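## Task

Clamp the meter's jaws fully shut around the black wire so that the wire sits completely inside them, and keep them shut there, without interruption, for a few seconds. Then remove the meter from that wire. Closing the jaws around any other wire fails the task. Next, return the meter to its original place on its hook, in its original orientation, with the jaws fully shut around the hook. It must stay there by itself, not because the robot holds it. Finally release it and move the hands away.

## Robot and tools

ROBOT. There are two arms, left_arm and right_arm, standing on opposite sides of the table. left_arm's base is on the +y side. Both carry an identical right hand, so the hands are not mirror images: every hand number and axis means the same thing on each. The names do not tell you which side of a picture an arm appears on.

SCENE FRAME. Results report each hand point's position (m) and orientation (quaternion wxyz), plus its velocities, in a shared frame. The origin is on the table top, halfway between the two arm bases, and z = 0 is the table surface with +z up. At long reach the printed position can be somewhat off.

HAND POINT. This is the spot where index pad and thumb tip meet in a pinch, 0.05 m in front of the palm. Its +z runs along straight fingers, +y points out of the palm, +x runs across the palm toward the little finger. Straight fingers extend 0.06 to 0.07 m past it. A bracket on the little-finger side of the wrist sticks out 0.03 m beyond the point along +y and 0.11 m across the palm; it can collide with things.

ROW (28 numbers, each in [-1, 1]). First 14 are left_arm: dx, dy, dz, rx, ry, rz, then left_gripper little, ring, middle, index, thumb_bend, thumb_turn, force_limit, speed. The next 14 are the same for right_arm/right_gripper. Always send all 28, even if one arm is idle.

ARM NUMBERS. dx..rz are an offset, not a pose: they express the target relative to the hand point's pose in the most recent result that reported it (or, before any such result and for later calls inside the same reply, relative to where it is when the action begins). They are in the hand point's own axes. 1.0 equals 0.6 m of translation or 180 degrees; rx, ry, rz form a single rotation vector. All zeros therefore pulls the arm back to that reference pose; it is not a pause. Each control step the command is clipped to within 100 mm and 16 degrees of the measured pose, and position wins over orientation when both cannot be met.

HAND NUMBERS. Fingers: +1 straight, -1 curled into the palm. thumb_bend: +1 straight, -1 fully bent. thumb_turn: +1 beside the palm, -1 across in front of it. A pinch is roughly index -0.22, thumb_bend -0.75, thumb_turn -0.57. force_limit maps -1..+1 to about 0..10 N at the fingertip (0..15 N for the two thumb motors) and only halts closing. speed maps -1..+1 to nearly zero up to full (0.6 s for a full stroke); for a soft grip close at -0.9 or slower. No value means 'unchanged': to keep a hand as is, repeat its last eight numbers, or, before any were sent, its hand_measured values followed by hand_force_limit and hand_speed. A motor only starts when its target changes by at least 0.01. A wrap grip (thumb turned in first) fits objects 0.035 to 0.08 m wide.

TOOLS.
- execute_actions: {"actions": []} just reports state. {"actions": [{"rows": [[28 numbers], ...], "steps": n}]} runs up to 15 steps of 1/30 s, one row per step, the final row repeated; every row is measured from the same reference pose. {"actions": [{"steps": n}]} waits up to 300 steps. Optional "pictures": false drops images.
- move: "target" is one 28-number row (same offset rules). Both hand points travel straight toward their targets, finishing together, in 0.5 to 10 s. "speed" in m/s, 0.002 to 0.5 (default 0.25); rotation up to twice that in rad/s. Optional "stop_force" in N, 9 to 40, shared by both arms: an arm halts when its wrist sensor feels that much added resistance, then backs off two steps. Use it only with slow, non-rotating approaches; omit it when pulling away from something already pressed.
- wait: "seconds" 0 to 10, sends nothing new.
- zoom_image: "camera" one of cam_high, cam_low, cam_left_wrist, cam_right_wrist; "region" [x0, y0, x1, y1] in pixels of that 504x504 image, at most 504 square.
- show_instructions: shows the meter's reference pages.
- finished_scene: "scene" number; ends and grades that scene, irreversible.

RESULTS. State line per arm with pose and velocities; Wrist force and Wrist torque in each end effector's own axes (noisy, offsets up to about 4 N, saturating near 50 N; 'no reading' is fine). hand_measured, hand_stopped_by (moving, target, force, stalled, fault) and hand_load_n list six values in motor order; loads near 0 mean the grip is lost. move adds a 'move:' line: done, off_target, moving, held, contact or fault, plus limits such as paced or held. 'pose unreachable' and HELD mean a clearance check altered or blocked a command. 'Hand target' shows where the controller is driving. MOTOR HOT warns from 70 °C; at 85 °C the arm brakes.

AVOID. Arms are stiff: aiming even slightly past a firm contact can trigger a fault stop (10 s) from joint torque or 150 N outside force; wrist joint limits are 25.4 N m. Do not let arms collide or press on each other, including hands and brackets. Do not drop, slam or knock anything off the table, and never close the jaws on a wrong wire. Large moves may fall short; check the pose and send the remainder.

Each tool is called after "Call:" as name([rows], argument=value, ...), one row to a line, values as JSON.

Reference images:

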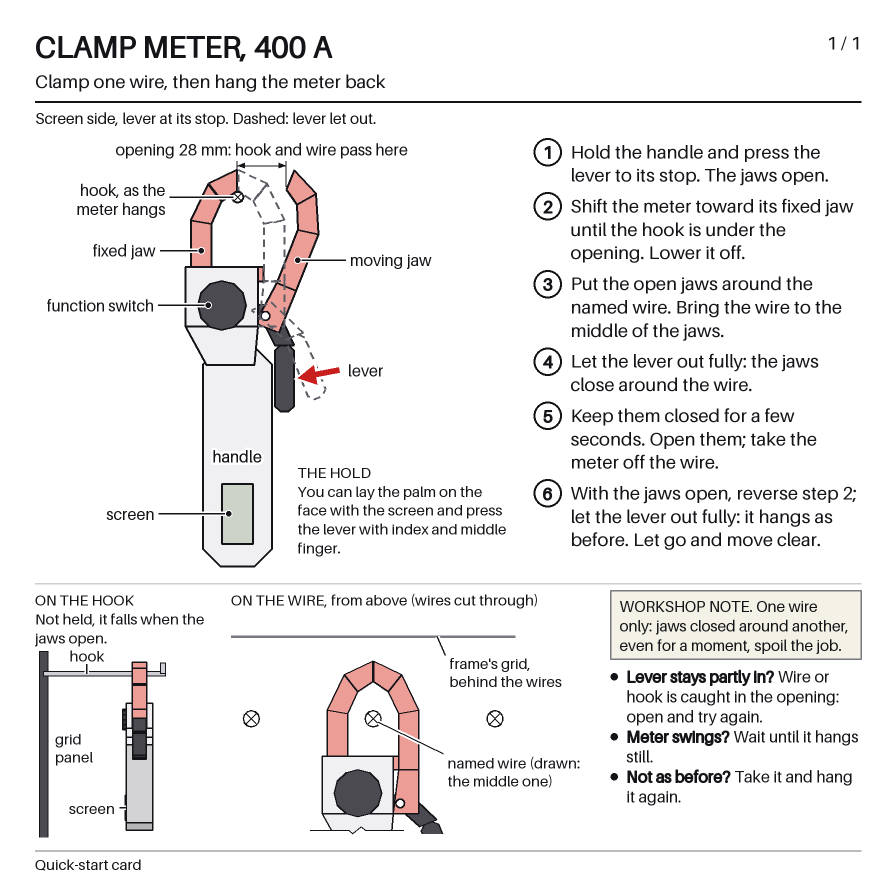

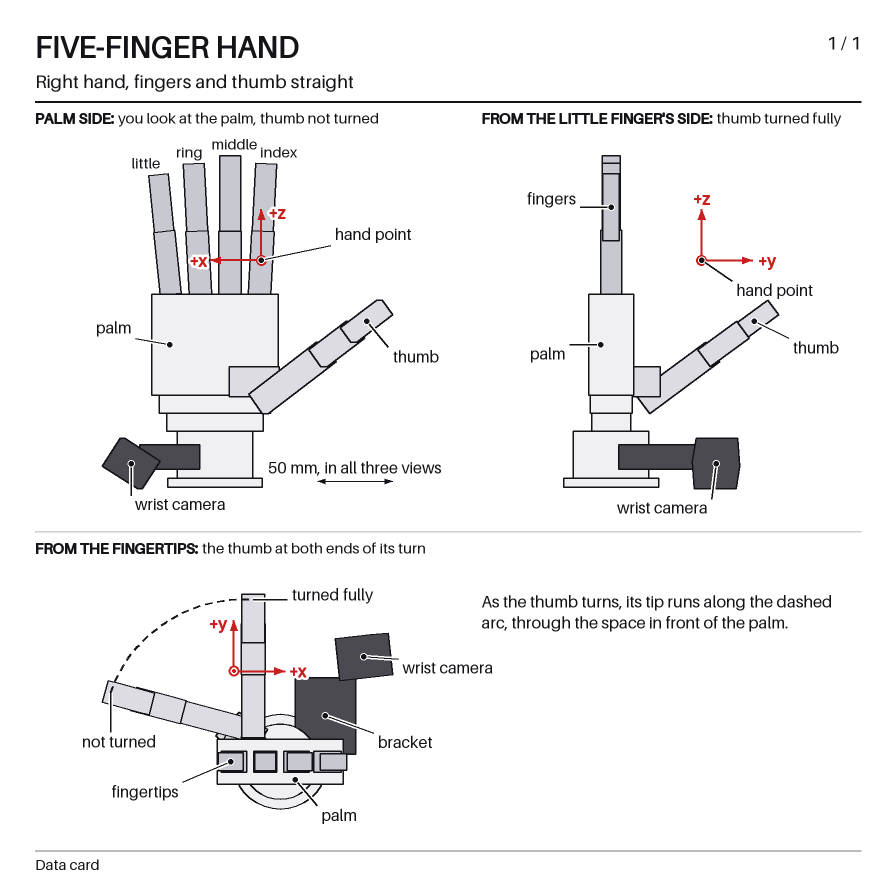

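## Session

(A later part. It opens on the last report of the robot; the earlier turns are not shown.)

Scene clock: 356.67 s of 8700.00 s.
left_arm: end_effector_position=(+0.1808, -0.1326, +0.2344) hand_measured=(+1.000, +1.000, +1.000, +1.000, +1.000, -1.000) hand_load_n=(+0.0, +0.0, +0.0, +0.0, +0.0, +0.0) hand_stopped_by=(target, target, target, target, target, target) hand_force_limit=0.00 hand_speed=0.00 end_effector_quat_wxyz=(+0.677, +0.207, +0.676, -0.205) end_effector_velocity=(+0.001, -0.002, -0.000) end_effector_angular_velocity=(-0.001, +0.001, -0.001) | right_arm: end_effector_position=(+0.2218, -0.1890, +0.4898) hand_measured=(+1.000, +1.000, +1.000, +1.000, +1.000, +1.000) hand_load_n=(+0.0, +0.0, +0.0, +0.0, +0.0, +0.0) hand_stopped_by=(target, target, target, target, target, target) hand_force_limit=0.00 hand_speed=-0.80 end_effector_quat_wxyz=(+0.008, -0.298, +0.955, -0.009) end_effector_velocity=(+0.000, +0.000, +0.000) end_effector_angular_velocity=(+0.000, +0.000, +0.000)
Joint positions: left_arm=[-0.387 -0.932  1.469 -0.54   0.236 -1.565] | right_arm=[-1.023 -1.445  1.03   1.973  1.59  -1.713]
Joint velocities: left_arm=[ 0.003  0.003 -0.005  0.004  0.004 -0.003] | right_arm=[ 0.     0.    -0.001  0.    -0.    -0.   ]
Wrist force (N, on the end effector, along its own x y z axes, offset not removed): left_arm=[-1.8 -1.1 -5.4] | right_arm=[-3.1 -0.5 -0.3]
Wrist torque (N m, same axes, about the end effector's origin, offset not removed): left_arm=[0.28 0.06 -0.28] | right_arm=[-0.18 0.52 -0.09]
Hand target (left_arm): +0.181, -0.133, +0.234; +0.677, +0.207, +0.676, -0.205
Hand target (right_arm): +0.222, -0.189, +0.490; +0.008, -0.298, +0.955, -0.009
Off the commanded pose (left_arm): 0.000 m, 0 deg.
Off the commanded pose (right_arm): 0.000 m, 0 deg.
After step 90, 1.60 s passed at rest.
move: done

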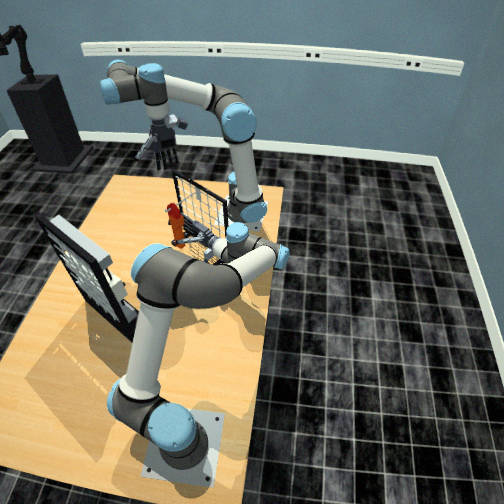

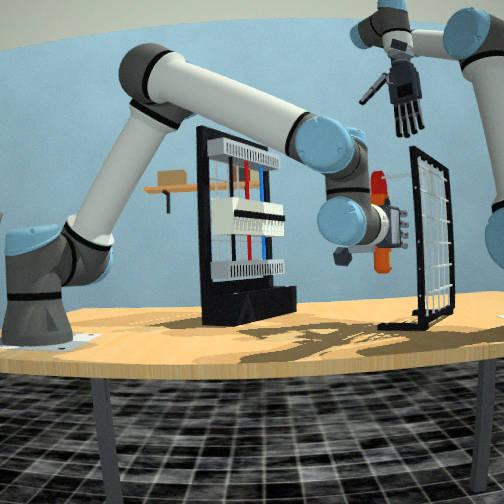

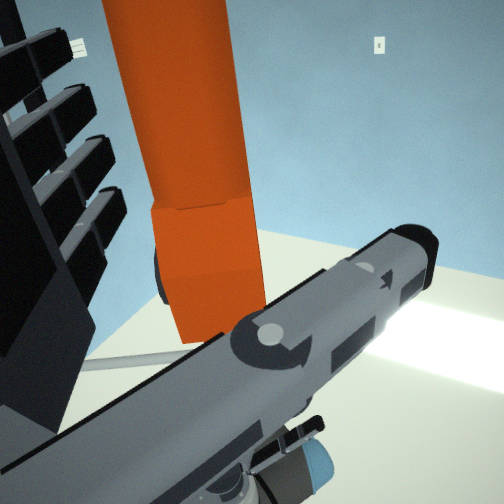

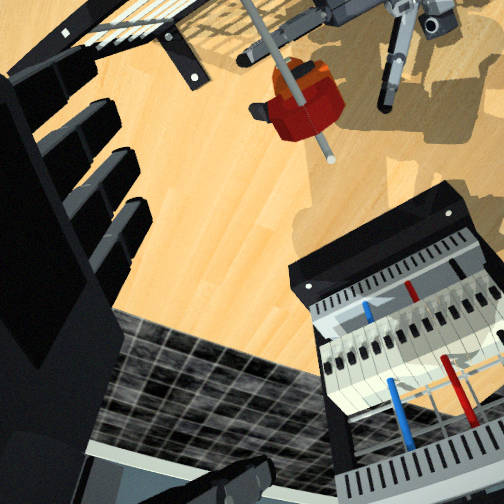

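Call:
move(target=[0,0.01,0.085,0,0,0, 1,1,1,1,1,-1,0,0, 0,0,0,0,0,0, 1,1,1,1,1,1,0,-0.8], speed=0.04)

Scene clock: 369.47 s of 8700.00 s.
left_arm: end_effector_position=(+0.2262, -0.1560, +0.2345) hand_measured=(+1.000, +1.000, +1.000, +1.000, +1.000, -1.000) hand_load_n=(+0.0, +0.0, +0.0, +0.0, +0.0, +0.0) hand_stopped_by=(target, target, target, target, target, target) hand_force_limit=0.00 hand_speed=0.00 end_effector_quat_wxyz=(+0.677, +0.207, +0.676, -0.205) end_effector_velocity=(+0.000, -0.002, -0.000) end_effector_angular_velocity=(+0.002, -0.000, -0.003) | right_arm: end_effector_position=(+0.2218, -0.1890, +0.4898) hand_measured=(+1.000, +1.000, +1.000, +1.000, +1.000, +1.000) hand_load_n=(+0.0, +0.0, +0.0, +0.0, +0.0, +0.0) hand_stopped_by=(target, target, target, target, target, target) hand_force_limit=0.00 hand_speed=-0.80 end_effector_quat_wxyz=(+0.008, -0.298, +0.955, -0.009) end_effector_velocity=(-0.001, -0.001, +0.001) end_effector_angular_velocity=(+0.000, -0.002, -0.000)
Joint positions: left_arm=[-0.303 -0.892  1.398 -0.509  0.32  -1.565] | right_arm=[-1.023 -1.445  1.03   1.973  1.59  -1.713]
Joint velocities: left_arm=[ 0.002  0.003 -0.005  0.004  0.004 -0.001] | right_arm=[ 0.    -0.003  0.001 -0.     0.001  0.   ]
Wrist force (N, on the end effector, along its own x y z axes, offset not removed): left_arm=[-1.7 -3.8 3.6] | right_arm=[-3.9 -1.8 -1.3]
Wrist torque (N m, same axes, about the end effector's origin, offset not removed): left_arm=[-0.76 0.16 -0.49] | right_arm=[-0.38 0.79 -0.17]
Hand target (left_arm): +0.226, -0.156, +0.234; +0.677, +0.207, +0.676, -0.205
Hand target (right_arm): +0.222, -0.189, +0.490; +0.008, -0.298, +0.955, -0.009
Off the commanded pose (left_arm): 0.000 m, 0 deg.
Off the commanded pose (right_arm): 0.000 m, 0 deg.
After step 90, 8.13 s passed at rest.
move: done

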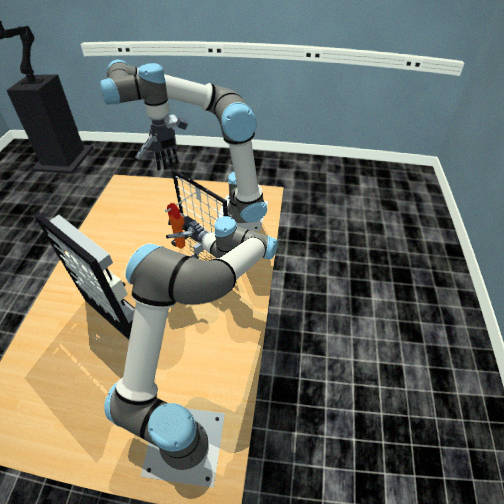

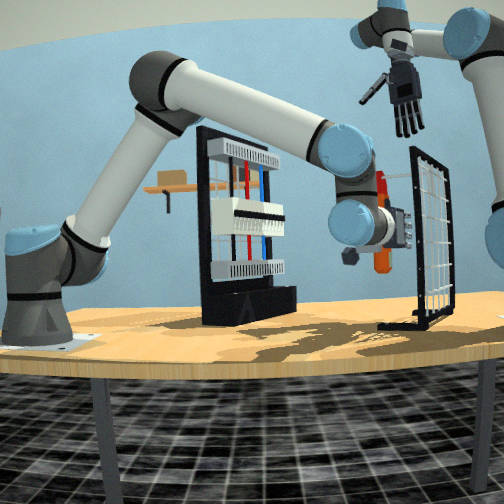

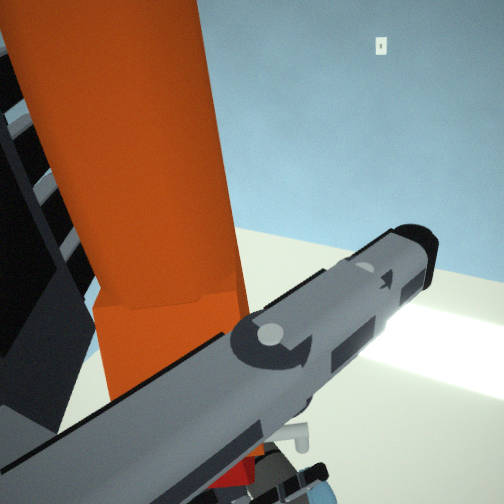

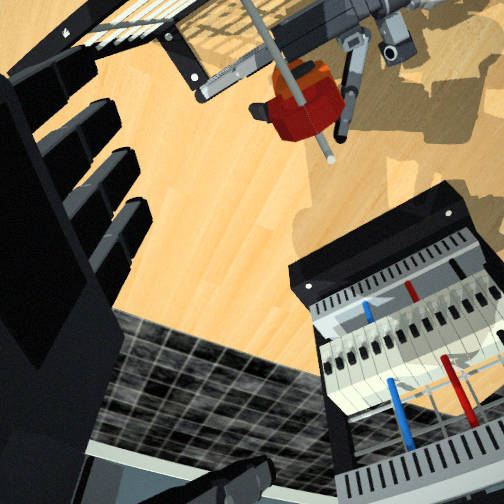

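Call:
zoom_image(camera="cam_right_wrist", region=[180, 0, 440, 180])

Region (180, 0, 440, 180) of cam_right_wrist's 504x504 image, scaled by 1.938, with more detail than that image has; it fills the top 349 rows of this view, and the rest is white.

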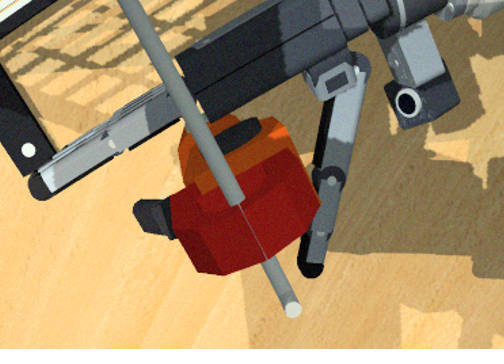

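Call:
move(target=[0,0.016,0.01,0,0,0, 1,1,1,1,1,-1,0,0, 0,0,0,0,0,0, 1,1,1,1,1,1,0,-0.8], speed=0.02)

Call:
execute_actions([
  {"rows": [[0,0,0,0,0,0, -1,-1,1,1,-1,-1,0.6,-0.6, 0,0,0,0,0,0, 1,1,1,1,1,1,0,-0.8]], "steps": 15},
], pictures=false)

Call:
wait(seconds=2.5)

Scene clock: 381.83 s of 8700.00 s.
left_arm: end_effector_position=(+0.2362, -0.1516, +0.2345) hand_measured=(+1.000, +1.000, +1.000, +1.000, +1.000, -1.000) hand_load_n=(+0.0, +0.0, +0.0, +0.0, +0.0, +0.0) hand_stopped_by=(target, target, target, target, target, target) hand_force_limit=0.00 hand_speed=0.00 end_effector_quat_wxyz=(+0.677, +0.207, +0.676, -0.205) end_effector_velocity=(+0.003, +0.001, +0.000) end_effector_angular_velocity=(-0.001, +0.000, +0.001) | right_arm: end_effector_position=(+0.2218, -0.1890, +0.4898) hand_measured=(+1.000, +1.000, +1.000, +1.000, +1.000, +1.000) hand_load_n=(+0.0, +0.0, +0.0, +0.0, +0.0, +0.0) hand_stopped_by=(target, target, target, target, target, target) hand_force_limit=0.00 hand_speed=-0.80 end_effector_quat_wxyz=(+0.008, -0.298, +0.955, -0.009) end_effector_velocity=(-0.000, -0.000, -0.000) end_effector_angular_velocity=(-0.000, +0.000, -0.000)
Joint positions: left_arm=[-0.289 -0.902  1.417 -0.517  0.334 -1.566] | right_arm=[-1.023 -1.445  1.03   1.973  1.59  -1.713]
Joint velocities: left_arm=[ 0.004 -0.003  0.004 -0.003  0.003  0.   ] | right_arm=[-0.    -0.001  0.001 -0.     0.    -0.   ]
Wrist force (N, on the end effector, along its own x y z axes, offset not removed): left_arm=[1.5 0.0 -0.2] | right_arm=[-2.7 -1.3 -0.9]
Wrist torque (N m, same axes, about the end effector's origin, offset not removed): left_arm=[0.12 -0.28 -0.13] | right_arm=[-0.36 0.55 -0.03]
Hand target (left_arm): +0.237, -0.151, +0.235; +0.677, +0.207, +0.676, -0.205
Hand target (right_arm): +0.222, -0.189, +0.490; +0.008, -0.298, +0.955, -0.009
Off the commanded pose (left_arm): 0.000 m, 0 deg.
Off the commanded pose (right_arm): 0.000 m, 0 deg.
After step 90, 8.53 s passed at rest.
move: done

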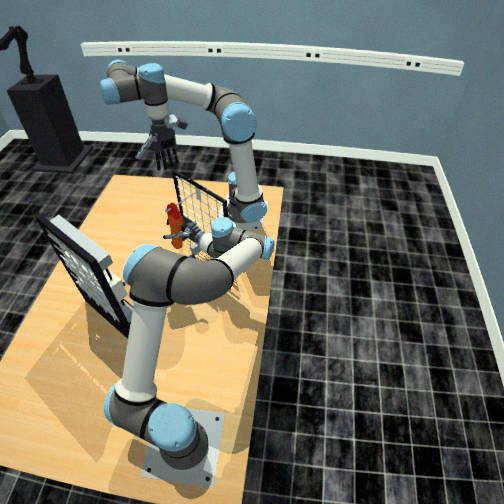

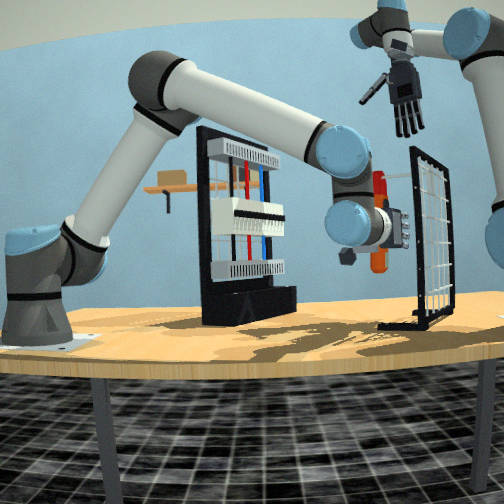

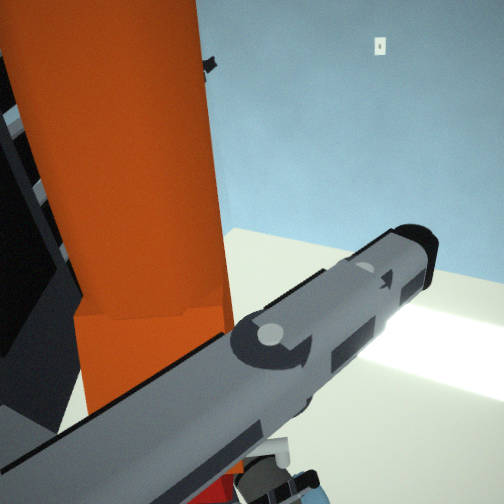

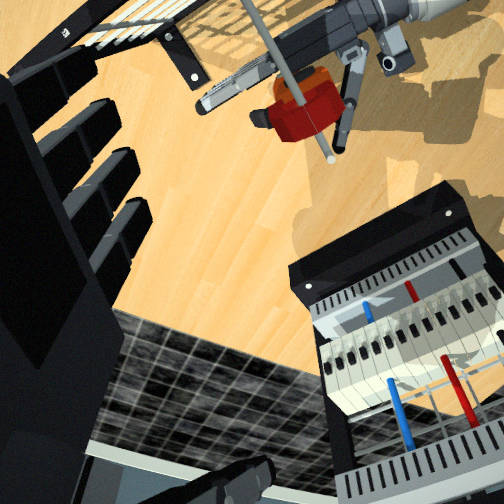

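Scene clock: 382.33 s of 8700.00 s.
left_arm: end_effector_position=(+0.2363, -0.1515, +0.2345) hand_measured=(+0.736, +0.736, +1.000, +1.000, +0.832, -1.000) hand_load_n=(+0.0, +0.0, +0.0, +0.0, +0.0, +0.0) hand_stopped_by=(moving, moving, target, target, moving, target) hand_force_limit=0.60 hand_speed=-0.60 end_effector_quat_wxyz=(+0.677, +0.207, +0.676, -0.205) end_effector_velocity=(+0.001, +0.000, +0.001) end_effector_angular_velocity=(+0.000, -0.001, +0.001) | right_arm: end_effector_position=(+0.2218, -0.1890, +0.4898) hand_measured=(+1.000, +1.000, +1.000, +1.000, +1.000, +1.000) hand_load_n=(+0.0, +0.0, +0.0, +0.0, +0.0, +0.0) hand_stopped_by=(target, target, target, target, target, target) hand_force_limit=0.00 hand_speed=-0.80 end_effector_quat_wxyz=(+0.008, -0.298, +0.955, -0.009) end_effector_velocity=(+0.000, +0.000, -0.000) end_effector_angular_velocity=(+0.000, +0.000, -0.000)
Joint positions: left_arm=[-0.289 -0.902  1.417 -0.517  0.334 -1.566] | right_arm=[-1.023 -1.445  1.03   1.973  1.59  -1.713]
Joint velocities: left_arm=[ 0.001 -0.001 -0.001  0.001 -0.     0.001] | right_arm=[ 0.     0.001 -0.    -0.    -0.     0.   ]
Wrist force (N, on the end effector, along its own x y z axes, offset not removed): left_arm=[0.3 -0.9 2.4] | right_arm=[-4.3 -0.7 -0.8]
Wrist torque (N m, same axes, about the end effector's origin, offset not removed): left_arm=[-0.18 -0.25 -0.22] | right_arm=[-0.26 0.76 -0.19]
Hand target (left_arm): +0.236, -0.152, +0.234; +0.677, +0.207, +0.676, -0.205
Hand target (right_arm): +0.222, -0.189, +0.490; +0.008, -0.298, +0.955, -0.009
Off the commanded pose (left_arm): 0.000 m, 0 deg.
Off the commanded pose (right_arm): 0.000 m, 0 deg.
Steps of this call (steps 1 to 15: all 15 steps of this action). Readings (end_effector_position | what the end effector reports):
1: left_arm (+0.2363, -0.1515, +0.2345) | right_arm (+0.2218, -0.1890, +0.4898) | left_arm hand_measured=(+1.000, +1.000, +1.000, +1.000, +1.000, -1.000) hand_load_n=(+0.0, +0.0, +0.0, +0.0, +0.0, +0.0) hand_stopped_by=(moving, moving, target, target, moving, target) hand_force_limit=0.60 hand_speed=-0.60 | right_arm hand_measured=(+1.000, +1.000, +1.000, +1.000, +1.000, +1.000) hand_load_n=(+0.0, +0.0, +0.0, +0.0, +0.0, +0.0) hand_stopped_by=(target, target, target, target, target, target) hand_force_limit=0.00 hand_speed=-0.80
2: left_arm (+0.2363, -0.1515, +0.2345) | right_arm (+0.2218, -0.1890, +0.4898) | left_arm hand_measured=(+1.000, +1.000, +1.000, +1.000, +1.000, -1.000) hand_load_n=(+0.0, +0.0, +0.0, +0.0, +0.0, +0.0) hand_stopped_by=(moving, moving, target, target, moving, target) hand_force_limit=0.60 hand_speed=-0.60 | right_arm hand_measured=(+1.000, +1.000, +1.000, +1.000, +1.000, +1.000) hand_load_n=(+0.0, +0.0, +0.0, +0.0, +0.0, +0.0) hand_stopped_by=(target, target, target, target, target, target) hand_force_limit=0.00 hand_speed=-0.80
4: left_arm (+0.2363, -0.1515, +0.2345) | right_arm (+0.2218, -0.1890, +0.4898) | left_arm hand_measured=(+0.980, +0.980, +1.000, +1.000, +0.988, -1.000) hand_load_n=(+0.0, +0.0, +0.0, +0.0, +0.0, +0.0) hand_stopped_by=(moving, moving, target, target, moving, target) hand_force_limit=0.60 hand_speed=-0.60 | right_arm hand_measured=(+1.000, +1.000, +1.000, +1.000, +1.000, +1.000) hand_load_n=(+0.0, +0.0, +0.0, +0.0, +0.0, +0.0) hand_stopped_by=(target, target, target, target, target, target) hand_force_limit=0.00 hand_speed=-0.80
8: left_arm (+0.2363, -0.1515, +0.2345) | right_arm (+0.2218, -0.1890, +0.4898) | left_arm hand_measured=(+0.890, +0.890, +1.000, +1.000, +0.932, -1.000) hand_load_n=(+0.0, +0.0, +0.0, +0.0, +0.0, +0.0) hand_stopped_by=(moving, moving, target, target, moving, target) hand_force_limit=0.60 hand_speed=-0.60 | right_arm hand_measured=(+1.000, +1.000, +1.000, +1.000, +1.000, +1.000) hand_load_n=(+0.0, +0.0, +0.0, +0.0, +0.0, +0.0) hand_stopped_by=(target, target, target, target, target, target) hand_force_limit=0.00 hand_speed=-0.80
15: the state above

Scene clock: 384.83 s of 8700.00 s.
left_arm: end_effector_position=(+0.2362, -0.1516, +0.2345) hand_measured=(-0.728, -0.684, +1.000, +1.000, -0.216, -1.000) hand_load_n=(+9.5, +7.0, +0.0, +0.0, +4.5, +0.0) hand_stopped_by=(force, force, target, target, moving, target) hand_force_limit=0.60 hand_speed=-0.60 end_effector_quat_wxyz=(+0.677, +0.207, +0.676, -0.205) end_effector_velocity=(+0.001, +0.000, -0.000) end_effector_angular_velocity=(+0.003, -0.001, +0.002) | right_arm: end_effector_position=(+0.2218, -0.1890, +0.4898) hand_measured=(+1.000, +1.000, +1.000, +1.000, +1.000, +1.000) hand_load_n=(+0.0, +0.0, +0.0, +0.0, +0.0, +0.0) hand_stopped_by=(target, target, target, target, target, target) hand_force_limit=0.00 hand_speed=-0.80 end_effector_quat_wxyz=(+0.008, -0.298, +0.955, -0.009) end_effector_velocity=(+0.000, +0.000, -0.000) end_effector_angular_velocity=(+0.000, +0.000, +0.000)
Joint positions: left_arm=[-0.289 -0.902  1.417 -0.517  0.334 -1.566] | right_arm=[-1.023 -1.445  1.03   1.973  1.59  -1.713]
Joint velocities: left_arm=[ 0.001  0.001 -0.     0.    -0.001  0.002] | right_arm=[-0.     0.001 -0.001 -0.    -0.    -0.   ]
Wrist force (N, on the end effector, along its own x y z axes, offset not removed): left_arm=[1.1 -0.4 -1.0] | right_arm=[-1.7 -0.8 0.1]
Wrist torque (N m, same axes, about the end effector's origin, offset not removed): left_arm=[-0.04 0.11 -0.25] | right_arm=[-0.27 0.33 -0.03]
Hand target (left_arm): +0.236, -0.152, +0.234; +0.677, +0.207, +0.676, -0.205
Hand target (right_arm): +0.222, -0.189, +0.490; +0.008, -0.298, +0.955, -0.009
Off the commanded pose (left_arm): 0.000 m, 0 deg.
Off the commanded pose (right_arm): 0.000 m, 0 deg.
Steps of this call (steps 1 to 75: nothing new was sent). Readings (end_effector_position | what the end effector reports):
1: left_arm (+0.2363, -0.1515, +0.2345) | right_arm (+0.2218, -0.1890, +0.4898) | left_arm hand_measured=(+0.714, +0.714, +1.000, +1.000, +0.818, -1.000) hand_load_n=(+0.0, +0.0, +0.0, +0.0, +0.0, +0.0) hand_stopped_by=(moving, moving, target, target, moving, target) hand_force_limit=0.60 hand_speed=-0.60 | right_arm hand_measured=(+1.000, +1.000, +1.000, +1.000, +1.000, +1.000) hand_load_n=(+0.0, +0.0, +0.0, +0.0, +0.0, +0.0) hand_stopped_by=(target, target, target, target, target, target) hand_force_limit=0.00 hand_speed=-0.80
2: left_arm (+0.2363, -0.1515, +0.2345) | right_arm (+0.2218, -0.1890, +0.4898) | left_arm hand_measured=(+0.690, +0.690, +1.000, +1.000, +0.804, -1.000) hand_load_n=(+0.0, +0.0, +0.0, +0.0, +0.0, +0.0) hand_stopped_by=(moving, moving, target, target, moving, target) hand_force_limit=0.60 hand_speed=-0.60 | right_arm hand_measured=(+1.000, +1.000, +1.000, +1.000, +1.000, +1.000) hand_load_n=(+0.0, +0.0, +0.0, +0.0, +0.0, +0.0) hand_stopped_by=(target, target, target, target, target, target) hand_force_limit=0.00 hand_speed=-0.80
4: left_arm (+0.2363, -0.1515, +0.2345) | right_arm (+0.2218, -0.1890, +0.4898) | left_arm hand_measured=(+0.646, +0.646, +1.000, +1.000, +0.776, -1.000) hand_load_n=(+0.0, +0.0, +0.0, +0.0, +0.0, +0.0) hand_stopped_by=(moving, moving, target, target, moving, target) hand_force_limit=0.60 hand_speed=-0.60 | right_arm hand_measured=(+1.000, +1.000, +1.000, +1.000, +1.000, +1.000) hand_load_n=(+0.0, +0.0, +0.0, +0.0, +0.0, +0.0) hand_stopped_by=(target, target, target, target, target, target) hand_force_limit=0.00 hand_speed=-0.80
8: left_arm (+0.2362, -0.1515, +0.2345) | right_arm (+0.2218, -0.1890, +0.4898) | left_arm hand_measured=(+0.558, +0.558, +1.000, +1.000, +0.720, -1.000) hand_load_n=(+0.0, +0.0, +0.0, +0.0, +0.0, +0.0) hand_stopped_by=(moving, moving, target, target, moving, target) hand_force_limit=0.60 hand_speed=-0.60 | right_arm hand_measured=(+1.000, +1.000, +1.000, +1.000, +1.000, +1.000) hand_load_n=(+0.0, +0.0, +0.0, +0.0, +0.0, +0.0) hand_stopped_by=(target, target, target, target, target, target) hand_force_limit=0.00 hand_speed=-0.80
75: the state above

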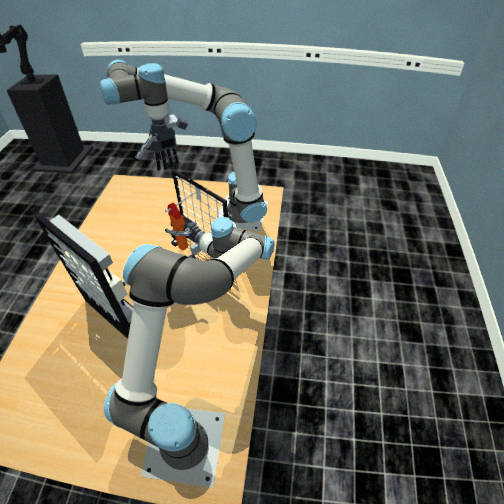

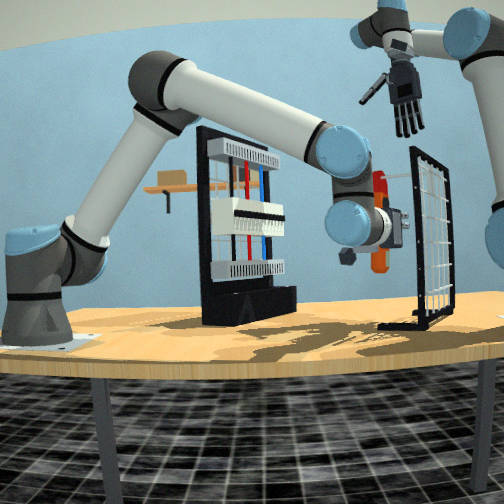

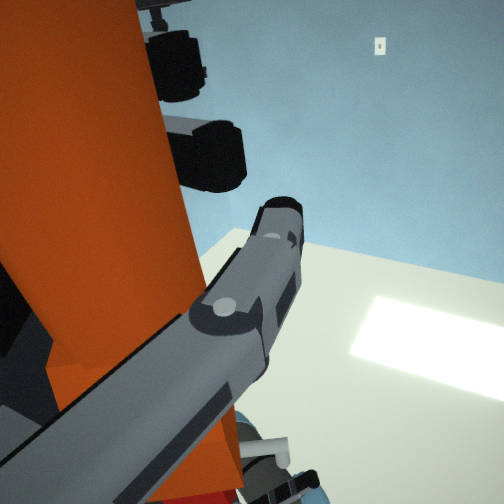

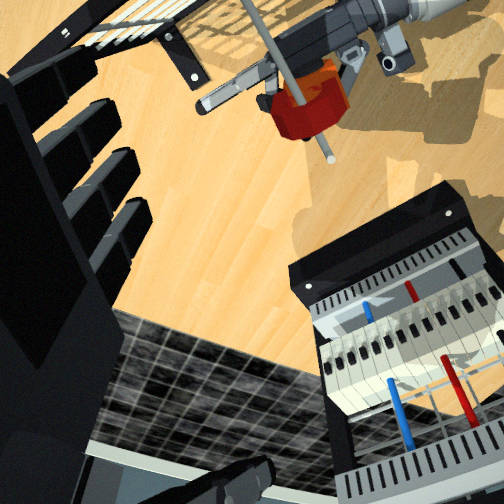

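Call:
execute_actions([
  {"rows": [[0,0,0,0,0,0, -1,-1,-1,-1,-1,-1,1,-0.5, 0,0,0,0,0,0, 1,1,1,1,1,1,0,-0.8]], "steps": 15},
], pictures=false)

Call:
wait(seconds=2.5)

Scene clock: 390.60 s of 8700.00 s.
left_arm: end_effector_position=(+0.2362, -0.1516, +0.2345) hand_measured=(-0.728, -0.684, +0.670, +0.670, -0.368, -1.000) hand_load_n=(+8.5, +6.5, +0.0, +0.0, +12.0, +0.5) hand_stopped_by=(force, force, moving, moving, force, target) hand_force_limit=1.00 hand_speed=-0.50 end_effector_quat_wxyz=(+0.677, +0.207, +0.676, -0.205) end_effector_velocity=(-0.000, +0.000, -0.001) end_effector_angular_velocity=(+0.000, +0.000, +0.000) | right_arm: end_effector_position=(+0.2218, -0.1890, +0.4898) hand_measured=(+1.000, +1.000, +1.000, +1.000, +1.000, +1.000) hand_load_n=(+0.0, +0.0, +0.0, +0.0, +0.0, +0.0) hand_stopped_by=(target, target, target, target, target, target) hand_force_limit=0.00 hand_speed=-0.80 end_effector_quat_wxyz=(+0.008, -0.298, +0.955, -0.009) end_effector_velocity=(+0.000, +0.000, -0.001) end_effector_angular_velocity=(-0.001, +0.003, +0.000)
Joint positions: left_arm=[-0.289 -0.902  1.417 -0.517  0.334 -1.566] | right_arm=[-1.023 -1.445  1.03   1.973  1.59  -1.713]
Joint velocities: left_arm=[-0.     0.001  0.    -0.001 -0.    -0.   ] | right_arm=[-0.     0.002  0.001 -0.    -0.    -0.   ]
Wrist force (N, on the end effector, along its own x y z axes, offset not removed): left_arm=[2.4 0.5 1.6] | right_arm=[-2.2 -0.9 -0.6]
Wrist torque (N m, same axes, about the end effector's origin, offset not removed): left_arm=[0.01 -0.36 -0.14] | right_arm=[-0.33 0.48 -0.09]
Hand target (left_arm): +0.236, -0.152, +0.234; +0.677, +0.207, +0.676, -0.205
Hand target (right_arm): +0.222, -0.189, +0.490; +0.008, -0.298, +0.955, -0.009
Off the commanded pose (left_arm): 0.000 m, 0 deg.
Off the commanded pose (right_arm): 0.000 m, 0 deg.
Steps of this call (steps 1 to 110: nothing new was sent; then 1.60 s passed at rest; steps 111 to 125: all 15 steps of this action). Readings (end_effector_position | what the end effector reports):
111: left_arm (+0.2362, -0.1516, +0.2345) | right_arm (+0.2218, -0.1890, +0.4898) | left_arm hand_measured=(-0.728, -0.684, +1.000, +1.000, -0.368, -1.000) hand_load_n=(+8.5, +6.5, +0.0, +0.0, +12.0, +0.5) hand_stopped_by=(force, force, moving, moving, force, target) hand_force_limit=1.00 hand_speed=-0.50 | right_arm hand_measured=(+1.000, +1.000, +1.000, +1.000, +1.000, +1.000) hand_load_n=(+0.0, +0.0, +0.0, +0.0, +0.0, +0.0) hand_stopped_by=(target, target, target, target, target, target) hand_force_limit=0.00 hand_speed=-0.80
112: left_arm (+0.2362, -0.1516, +0.2345) | right_arm (+0.2218, -0.1890, +0.4898) | left_arm hand_measured=(-0.728, -0.684, +1.000, +1.000, -0.368, -1.000) hand_load_n=(+8.5, +6.5, +0.0, +0.0, +12.0, +0.5) hand_stopped_by=(force, force, moving, moving, force, target) hand_force_limit=1.00 hand_speed=-0.50 | right_arm hand_measured=(+1.000, +1.000, +1.000, +1.000, +1.000, +1.000) hand_load_n=(+0.0, +0.0, +0.0, +0.0, +0.0, +0.0) hand_stopped_by=(target, target, target, target, target, target) hand_force_limit=0.00 hand_speed=-0.80
114: left_arm (+0.2362, -0.1516, +0.2345) | right_arm (+0.2218, -0.1890, +0.4898) | left_arm hand_measured=(-0.728, -0.684, +0.974, +0.974, -0.368, -1.000) hand_load_n=(+8.5, +6.5, +0.0, +0.0, +12.0, +0.5) hand_stopped_by=(force, force, moving, moving, force, target) hand_force_limit=1.00 hand_speed=-0.50 | right_arm hand_measured=(+1.000, +1.000, +1.000, +1.000, +1.000, +1.000) hand_load_n=(+0.0, +0.0, +0.0, +0.0, +0.0, +0.0) hand_stopped_by=(target, target, target, target, target, target) hand_force_limit=0.00 hand_speed=-0.80
118: left_arm (+0.2362, -0.1516, +0.2345) | right_arm (+0.2218, -0.1890, +0.4898) | left_arm hand_measured=(-0.728, -0.684, +0.864, +0.864, -0.368, -1.000) hand_load_n=(+8.5, +6.5, +0.0, +0.0, +12.0, +0.5) hand_stopped_by=(force, force, moving, moving, force, target) hand_force_limit=1.00 hand_speed=-0.50 | right_arm hand_measured=(+1.000, +1.000, +1.000, +1.000, +1.000, +1.000) hand_load_n=(+0.0, +0.0, +0.0, +0.0, +0.0, +0.0) hand_stopped_by=(target, target, target, target, target, target) hand_force_limit=0.00 hand_speed=-0.80
125: the state above

Scene clock: 393.10 s of 8700.00 s.
left_arm: end_effector_position=(+0.2362, -0.1516, +0.2345) hand_measured=(-0.730, -0.684, -0.282, -0.328, -0.372, -1.000) hand_load_n=(+0.0, +0.0, +10.0, +6.0, +4.0, -2.5) hand_stopped_by=(force, force, force, force, force, target) hand_force_limit=1.00 hand_speed=-0.50 end_effector_quat_wxyz=(+0.677, +0.207, +0.676, -0.205) end_effector_velocity=(+0.002, +0.000, -0.000) end_effector_angular_velocity=(+0.001, -0.001, +0.002) | right_arm: end_effector_position=(+0.2218, -0.1890, +0.4898) hand_measured=(+1.000, +1.000, +1.000, +1.000, +1.000, +1.000) hand_load_n=(+0.0, +0.0, +0.0, +0.0, +0.0, +0.0) hand_stopped_by=(target, target, target, target, target, target) hand_force_limit=0.00 hand_speed=-0.80 end_effector_quat_wxyz=(+0.008, -0.298, +0.955, -0.009) end_effector_velocity=(-0.000, +0.000, +0.001) end_effector_angular_velocity=(+0.001, -0.002, -0.000)
Joint positions: left_arm=[-0.289 -0.902  1.417 -0.517  0.334 -1.566] | right_arm=[-1.023 -1.445  1.03   1.973  1.59  -1.713]
Joint velocities: left_arm=[ 0.002  0.001 -0.    -0.     0.     0.001] | right_arm=[ 0.    -0.001 -0.001 -0.    -0.     0.   ]
Wrist force (N, on the end effector, along its own x y z axes, offset not removed): left_arm=[1.6 -2.2 2.3] | right_arm=[-2.3 -0.1 -0.5]
Wrist torque (N m, same axes, about the end effector's origin, offset not removed): left_arm=[-0.42 -0.05 -0.16] | right_arm=[-0.19 0.48 -0.15]
Hand target (left_arm): +0.236, -0.152, +0.234; +0.677, +0.207, +0.676, -0.205
Hand target (right_arm): +0.222, -0.189, +0.490; +0.008, -0.298, +0.955, -0.009
Off the commanded pose (left_arm): 0.000 m, 0 deg.
Off the commanded pose (right_arm): 0.000 m, 0 deg.
Steps of this call (steps 1 to 75: nothing new was sent). Readings (end_effector_position | what the end effector reports):
1: left_arm (+0.2362, -0.1516, +0.2345) | right_arm (+0.2218, -0.1890, +0.4898) | left_arm hand_measured=(-0.728, -0.684, +0.642, +0.642, -0.368, -1.000) hand_load_n=(+8.5, +6.5, +0.0, +0.0, +12.0, +0.5) hand_stopped_by=(force, force, moving, moving, force, target) hand_force_limit=1.00 hand_speed=-0.50 | right_arm hand_measured=(+1.000, +1.000, +1.000, +1.000, +1.000, +1.000) hand_load_n=(+0.0, +0.0, +0.0, +0.0, +0.0, +0.0) hand_stopped_by=(target, target, target, target, target, target) hand_force_limit=0.00 hand_speed=-0.80
2: left_arm (+0.2362, -0.1516, +0.2345) | right_arm (+0.2218, -0.1890, +0.4898) | left_arm hand_measured=(-0.728, -0.684, +0.614, +0.614, -0.368, -1.000) hand_load_n=(+8.5, +6.5, +0.0, +0.0, +12.0, +0.5) hand_stopped_by=(force, force, moving, moving, force, target) hand_force_limit=1.00 hand_speed=-0.50 | right_arm hand_measured=(+1.000, +1.000, +1.000, +1.000, +1.000, +1.000) hand_load_n=(+0.0, +0.0, +0.0, +0.0, +0.0, +0.0) hand_stopped_by=(target, target, target, target, target, target) hand_force_limit=0.00 hand_speed=-0.80
4: left_arm (+0.2362, -0.1516, +0.2345) | right_arm (+0.2218, -0.1890, +0.4898) | left_arm hand_measured=(-0.728, -0.684, +0.558, +0.558, -0.368, -1.000) hand_load_n=(+8.5, +6.5, +0.0, +0.0, +12.0, +0.5) hand_stopped_by=(force, force, moving, moving, force, target) hand_force_limit=1.00 hand_speed=-0.50 | right_arm hand_measured=(+1.000, +1.000, +1.000, +1.000, +1.000, +1.000) hand_load_n=(+0.0, +0.0, +0.0, +0.0, +0.0, +0.0) hand_stopped_by=(target, target, target, target, target, target) hand_force_limit=0.00 hand_speed=-0.80
8: left_arm (+0.2362, -0.1516, +0.2345) | right_arm (+0.2218, -0.1890, +0.4898) | left_arm hand_measured=(-0.728, -0.684, +0.448, +0.448, -0.368, -1.000) hand_load_n=(+8.5, +6.5, +0.0, +0.0, +12.0, +0.5) hand_stopped_by=(force, force, moving, moving, force, target) hand_force_limit=1.00 hand_speed=-0.50 | right_arm hand_measured=(+1.000, +1.000, +1.000, +1.000, +1.000, +1.000) hand_load_n=(+0.0, +0.0, +0.0, +0.0, +0.0, +0.0) hand_stopped_by=(target, target, target, target, target, target) hand_force_limit=0.00 hand_speed=-0.80
75: the state above

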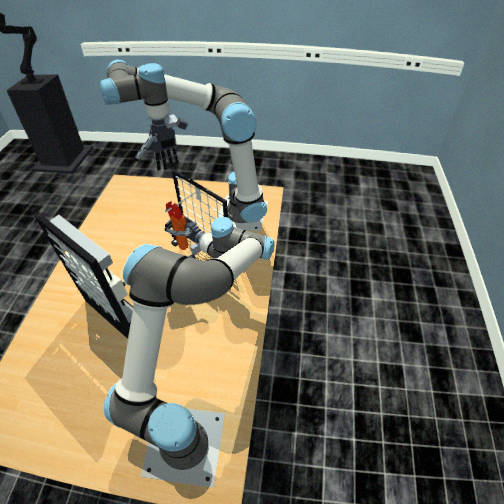

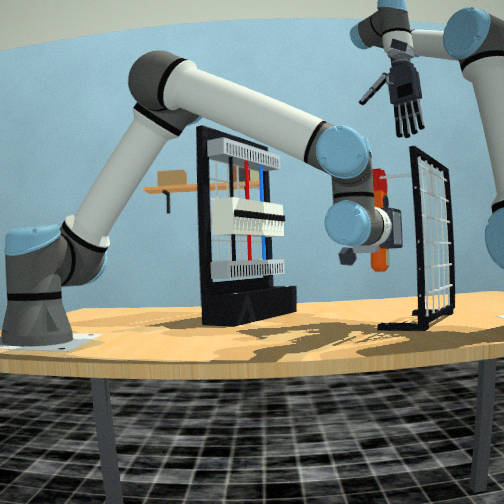

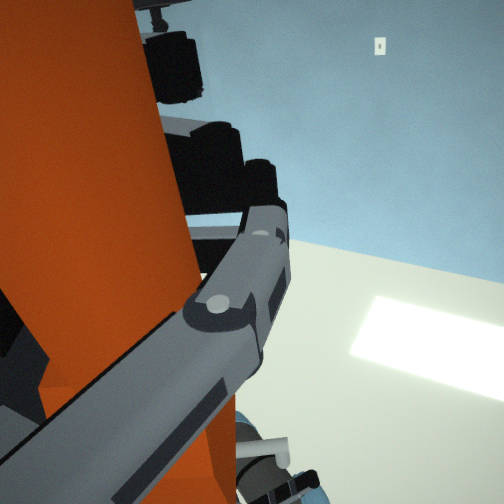

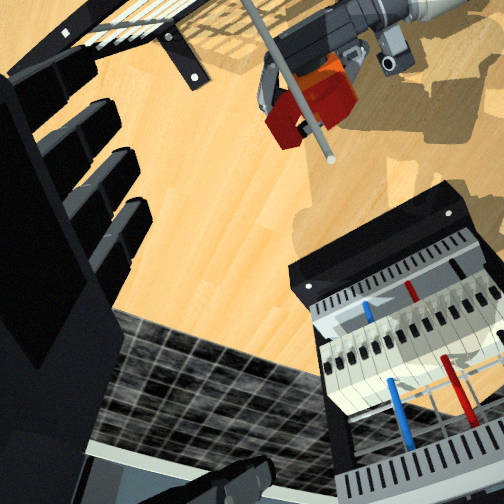

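Call:
execute_actions([
  {"rows": [[0,0,0,0,0,0, -0.97,-0.97,-0.97,-0.97,-0.97,-1,1,-0.8, 0,0,0,0,0,0, 1,1,1,1,1,1,0,-0.8]], "steps": 15},
], pictures=false)

Call:
wait(seconds=1.5)

Call:
zoom_image(camera="cam_right_wrist", region=[200, 0, 440, 180])

Scene clock: 402.83 s of 8700.00 s.
left_arm: end_effector_position=(+0.2362, -0.1516, +0.2345) hand_measured=(-0.804, -0.776, -0.282, -0.342, -0.428, -1.000) hand_load_n=(+8.0, +11.0, +10.0, +11.0, +14.0, -1.0) hand_stopped_by=(force, force, force, force, force, target) hand_force_limit=1.00 hand_speed=-0.80 end_effector_quat_wxyz=(+0.677, +0.207, +0.676, -0.205) end_effector_velocity=(-0.001, -0.000, -0.000) end_effector_angular_velocity=(+0.001, -0.000, -0.000) | right_arm: end_effector_position=(+0.2218, -0.1890, +0.4898) hand_measured=(+1.000, +1.000, +1.000, +1.000, +1.000, +1.000) hand_load_n=(+0.0, +0.0, +0.0, +0.0, +0.0, +0.0) hand_stopped_by=(target, target, target, target, target, target) hand_force_limit=0.00 hand_speed=-0.80 end_effector_quat_wxyz=(+0.008, -0.298, +0.955, -0.009) end_effector_velocity=(+0.000, +0.000, +0.000) end_effector_angular_velocity=(+0.000, -0.001, +0.000)
Joint positions: left_arm=[-0.289 -0.902  1.417 -0.517  0.334 -1.566] | right_arm=[-1.023 -1.445  1.03   1.973  1.59  -1.713]
Joint velocities: left_arm=[-0.001  0.001 -0.001 -0.    -0.001  0.   ] | right_arm=[ 0.     0.    -0.001  0.    -0.    -0.   ]
Wrist force (N, on the end effector, along its own x y z axes, offset not removed): left_arm=[3.1 0.3 -1.0] | right_arm=[-2.0 -1.8 -1.5]
Wrist torque (N m, same axes, about the end effector's origin, offset not removed): left_arm=[0.14 -0.37 -0.04] | right_arm=[-0.38 0.36 -0.13]
Hand target (left_arm): +0.236, -0.152, +0.234; +0.677, +0.207, +0.676, -0.205
Hand target (right_arm): +0.222, -0.189, +0.490; +0.008, -0.298, +0.955, -0.009
Off the commanded pose (left_arm): 0.000 m, 0 deg.
Off the commanded pose (right_arm): 0.000 m, 0 deg.
Steps of this call (steps 1 to 90: nothing new was sent; then 6.23 s passed at rest; steps 91 to 105: all 15 steps of this action). Readings (end_effector_position | what the end effector reports):
91: left_arm (+0.2362, -0.1516, +0.2345) | right_arm (+0.2218, -0.1890, +0.4898) | left_arm hand_measured=(-0.730, -0.684, -0.282, -0.328, -0.372, -1.000) hand_load_n=(+0.0, +0.0, +10.0, +6.0, +4.0, -2.5) hand_stopped_by=(moving, moving, force, moving, moving, target) hand_force_limit=1.00 hand_speed=-0.80 | right_arm hand_measured=(+1.000, +1.000, +1.000, +1.000, +1.000, +1.000) hand_load_n=(+0.0, +0.0, +0.0, +0.0, +0.0, +0.0) hand_stopped_by=(target, target, target, target, target, target) hand_force_limit=0.00 hand_speed=-0.80
92: left_arm (+0.2362, -0.1516, +0.2345) | right_arm (+0.2218, -0.1890, +0.4898) | left_arm hand_measured=(-0.730, -0.684, -0.282, -0.328, -0.372, -1.000) hand_load_n=(+0.0, +0.0, +10.0, +6.0, +4.0, -2.5) hand_stopped_by=(moving, moving, force, moving, moving, target) hand_force_limit=1.00 hand_speed=-0.80 | right_arm hand_measured=(+1.000, +1.000, +1.000, +1.000, +1.000, +1.000) hand_load_n=(+0.0, +0.0, +0.0, +0.0, +0.0, +0.0) hand_stopped_by=(target, target, target, target, target, target) hand_force_limit=0.00 hand_speed=-0.80
94: left_arm (+0.2362, -0.1516, +0.2345) | right_arm (+0.2218, -0.1890, +0.4898) | left_arm hand_measured=(-0.740, -0.694, -0.282, -0.336, -0.376, -1.000) hand_load_n=(+0.0, +0.0, +9.5, +9.0, +4.5, -2.5) hand_stopped_by=(moving, moving, force, moving, moving, target) hand_force_limit=1.00 hand_speed=-0.80 | right_arm hand_measured=(+1.000, +1.000, +1.000, +1.000, +1.000, +1.000) hand_load_n=(+0.0, +0.0, +0.0, +0.0, +0.0, +0.0) hand_stopped_by=(target, target, target, target, target, target) hand_force_limit=0.00 hand_speed=-0.80
98: left_arm (+0.2362, -0.1516, +0.2345) | right_arm (+0.2218, -0.1890, +0.4898) | left_arm hand_measured=(-0.782, -0.738, -0.282, -0.342, -0.400, -1.000) hand_load_n=(+4.5, +0.0, +9.5, +11.5, +9.0, -2.0) hand_stopped_by=(moving, moving, force, force, moving, target) hand_force_limit=1.00 hand_speed=-0.80 | right_arm hand_measured=(+1.000, +1.000, +1.000, +1.000, +1.000, +1.000) hand_load_n=(+0.0, +0.0, +0.0, +0.0, +0.0, +0.0) hand_stopped_by=(target, target, target, target, target, target) hand_force_limit=0.00 hand_speed=-0.80
105: the state above

Scene clock: 404.33 s of 8700.00 s.
left_arm: end_effector_position=(+0.2362, -0.1516, +0.2345) hand_measured=(-0.804, -0.776, -0.282, -0.342, -0.428, -1.000) hand_load_n=(+8.0, +11.0, +10.0, +11.0, +13.5, -1.0) hand_stopped_by=(force, force, force, force, force, target) hand_force_limit=1.00 hand_speed=-0.80 end_effector_quat_wxyz=(+0.677, +0.207, +0.676, -0.205) end_effector_velocity=(-0.001, -0.000, +0.000) end_effector_angular_velocity=(+0.000, -0.000, -0.001) | right_arm: end_effector_position=(+0.2218, -0.1890, +0.4898) hand_measured=(+1.000, +1.000, +1.000, +1.000, +1.000, +1.000) hand_load_n=(+0.0, +0.0, +0.0, +0.0, +0.0, +0.0) hand_stopped_by=(target, target, target, target, target, target) hand_force_limit=0.00 hand_speed=-0.80 end_effector_quat_wxyz=(+0.008, -0.298, +0.955, -0.009) end_effector_velocity=(+0.000, +0.000, -0.000) end_effector_angular_velocity=(+0.000, +0.001, +0.000)
Joint positions: left_arm=[-0.289 -0.902  1.417 -0.517  0.334 -1.566] | right_arm=[-1.023 -1.445  1.03   1.973  1.59  -1.713]
Joint velocities: left_arm=[-0.001 -0.     0.    -0.     0.001  0.001] | right_arm=[ 0.     0.001 -0.    -0.    -0.001 -0.   ]
Wrist force (N, on the end effector, along its own x y z axes, offset not removed): left_arm=[2.5 -2.7 -1.2] | right_arm=[-2.5 -2.1 0.7]
Wrist torque (N m, same axes, about the end effector's origin, offset not removed): left_arm=[-0.29 -0.26 -0.24] | right_arm=[-0.59 0.35 -0.16]
Hand target (left_arm): +0.236, -0.152, +0.234; +0.677, +0.207, +0.676, -0.205
Hand target (right_arm): +0.222, -0.189, +0.490; +0.008, -0.298, +0.955, -0.009
Off the commanded pose (left_arm): 0.000 m, 0 deg.
Off the commanded pose (right_arm): 0.000 m, 0 deg.
Steps of this call (steps 1 to 45: nothing new was sent). Readings (end_effector_position | what the end effector reports):
1: left_arm (+0.2362, -0.1516, +0.2345) | right_arm (+0.2218, -0.1890, +0.4898) | left_arm hand_measured=(-0.804, -0.776, -0.282, -0.342, -0.428, -1.000) hand_load_n=(+8.0, +11.0, +10.0, +11.0, +13.5, -1.0) hand_stopped_by=(force, force, force, force, force, target) hand_force_limit=1.00 hand_speed=-0.80 | right_arm hand_measured=(+1.000, +1.000, +1.000, +1.000, +1.000, +1.000) hand_load_n=(+0.0, +0.0, +0.0, +0.0, +0.0, +0.0) hand_stopped_by=(target, target, target, target, target, target) hand_force_limit=0.00 hand_speed=-0.80
2: left_arm (+0.2362, -0.1516, +0.2345) | right_arm (+0.2218, -0.1890, +0.4898) | left_arm hand_measured=(-0.804, -0.776, -0.282, -0.342, -0.428, -1.000) hand_load_n=(+8.0, +11.0, +10.0, +11.0, +13.5, -1.0) hand_stopped_by=(force, force, force, force, force, target) hand_force_limit=1.00 hand_speed=-0.80 | right_arm hand_measured=(+1.000, +1.000, +1.000, +1.000, +1.000, +1.000) hand_load_n=(+0.0, +0.0, +0.0, +0.0, +0.0, +0.0) hand_stopped_by=(target, target, target, target, target, target) hand_force_limit=0.00 hand_speed=-0.80
4: left_arm (+0.2362, -0.1516, +0.2345) | right_arm (+0.2218, -0.1890, +0.4898) | left_arm hand_measured=(-0.804, -0.776, -0.282, -0.342, -0.428, -1.000) hand_load_n=(+8.0, +11.0, +10.0, +11.0, +13.5, -1.0) hand_stopped_by=(force, force, force, force, force, target) hand_force_limit=1.00 hand_speed=-0.80 | right_arm hand_measured=(+1.000, +1.000, +1.000, +1.000, +1.000, +1.000) hand_load_n=(+0.0, +0.0, +0.0, +0.0, +0.0, +0.0) hand_stopped_by=(target, target, target, target, target, target) hand_force_limit=0.00 hand_speed=-0.80
8: left_arm (+0.2362, -0.1516, +0.2345) | right_arm (+0.2218, -0.1890, +0.4898) | left_arm hand_measured=(-0.804, -0.776, -0.282, -0.342, -0.428, -1.000) hand_load_n=(+8.0, +11.0, +10.0, +11.0, +13.5, -1.0) hand_stopped_by=(force, force, force, force, force, target) hand_force_limit=1.00 hand_speed=-0.80 | right_arm hand_measured=(+1.000, +1.000, +1.000, +1.000, +1.000, +1.000) hand_load_n=(+0.0, +0.0, +0.0, +0.0, +0.0, +0.0) hand_stopped_by=(target, target, target, target, target, target) hand_force_limit=0.00 hand_speed=-0.80
45: the state above

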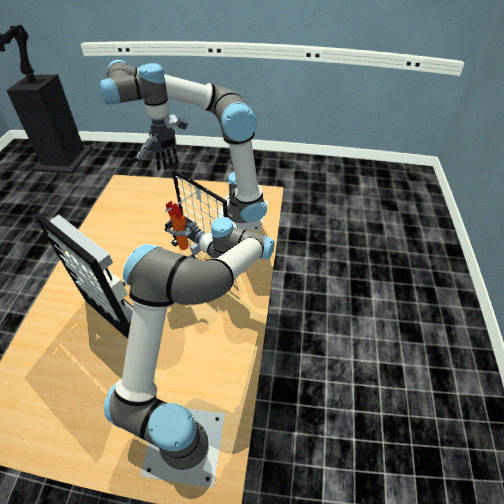

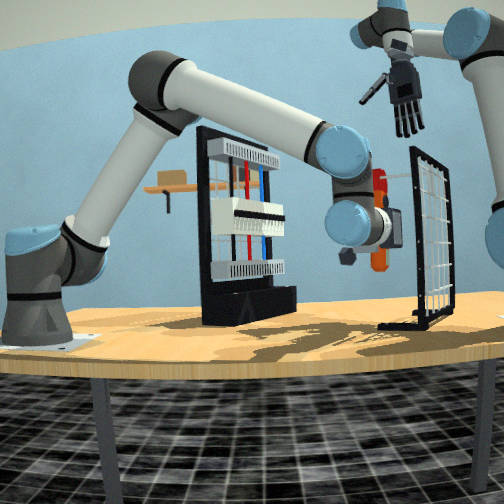

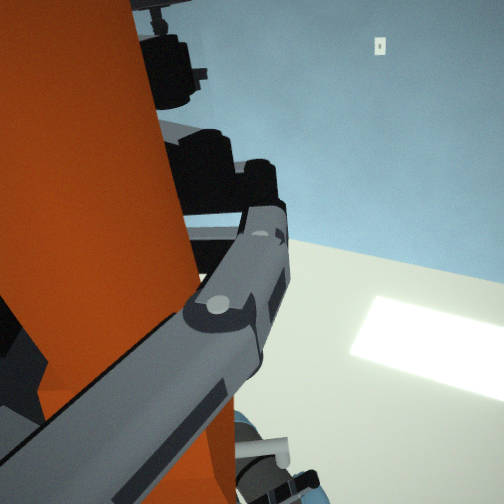

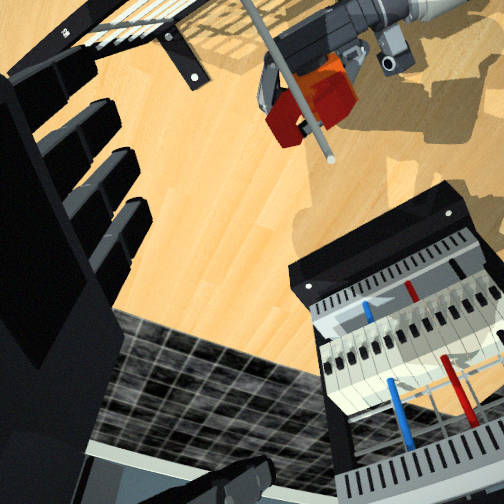

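Region (200, 0, 440, 180) of cam_right_wrist's 504x504 image, scaled by 2.100, with more detail than that image has; it fills the top 378 rows of this view, and the rest is white.

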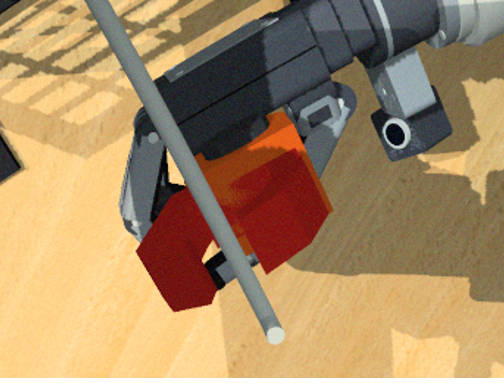

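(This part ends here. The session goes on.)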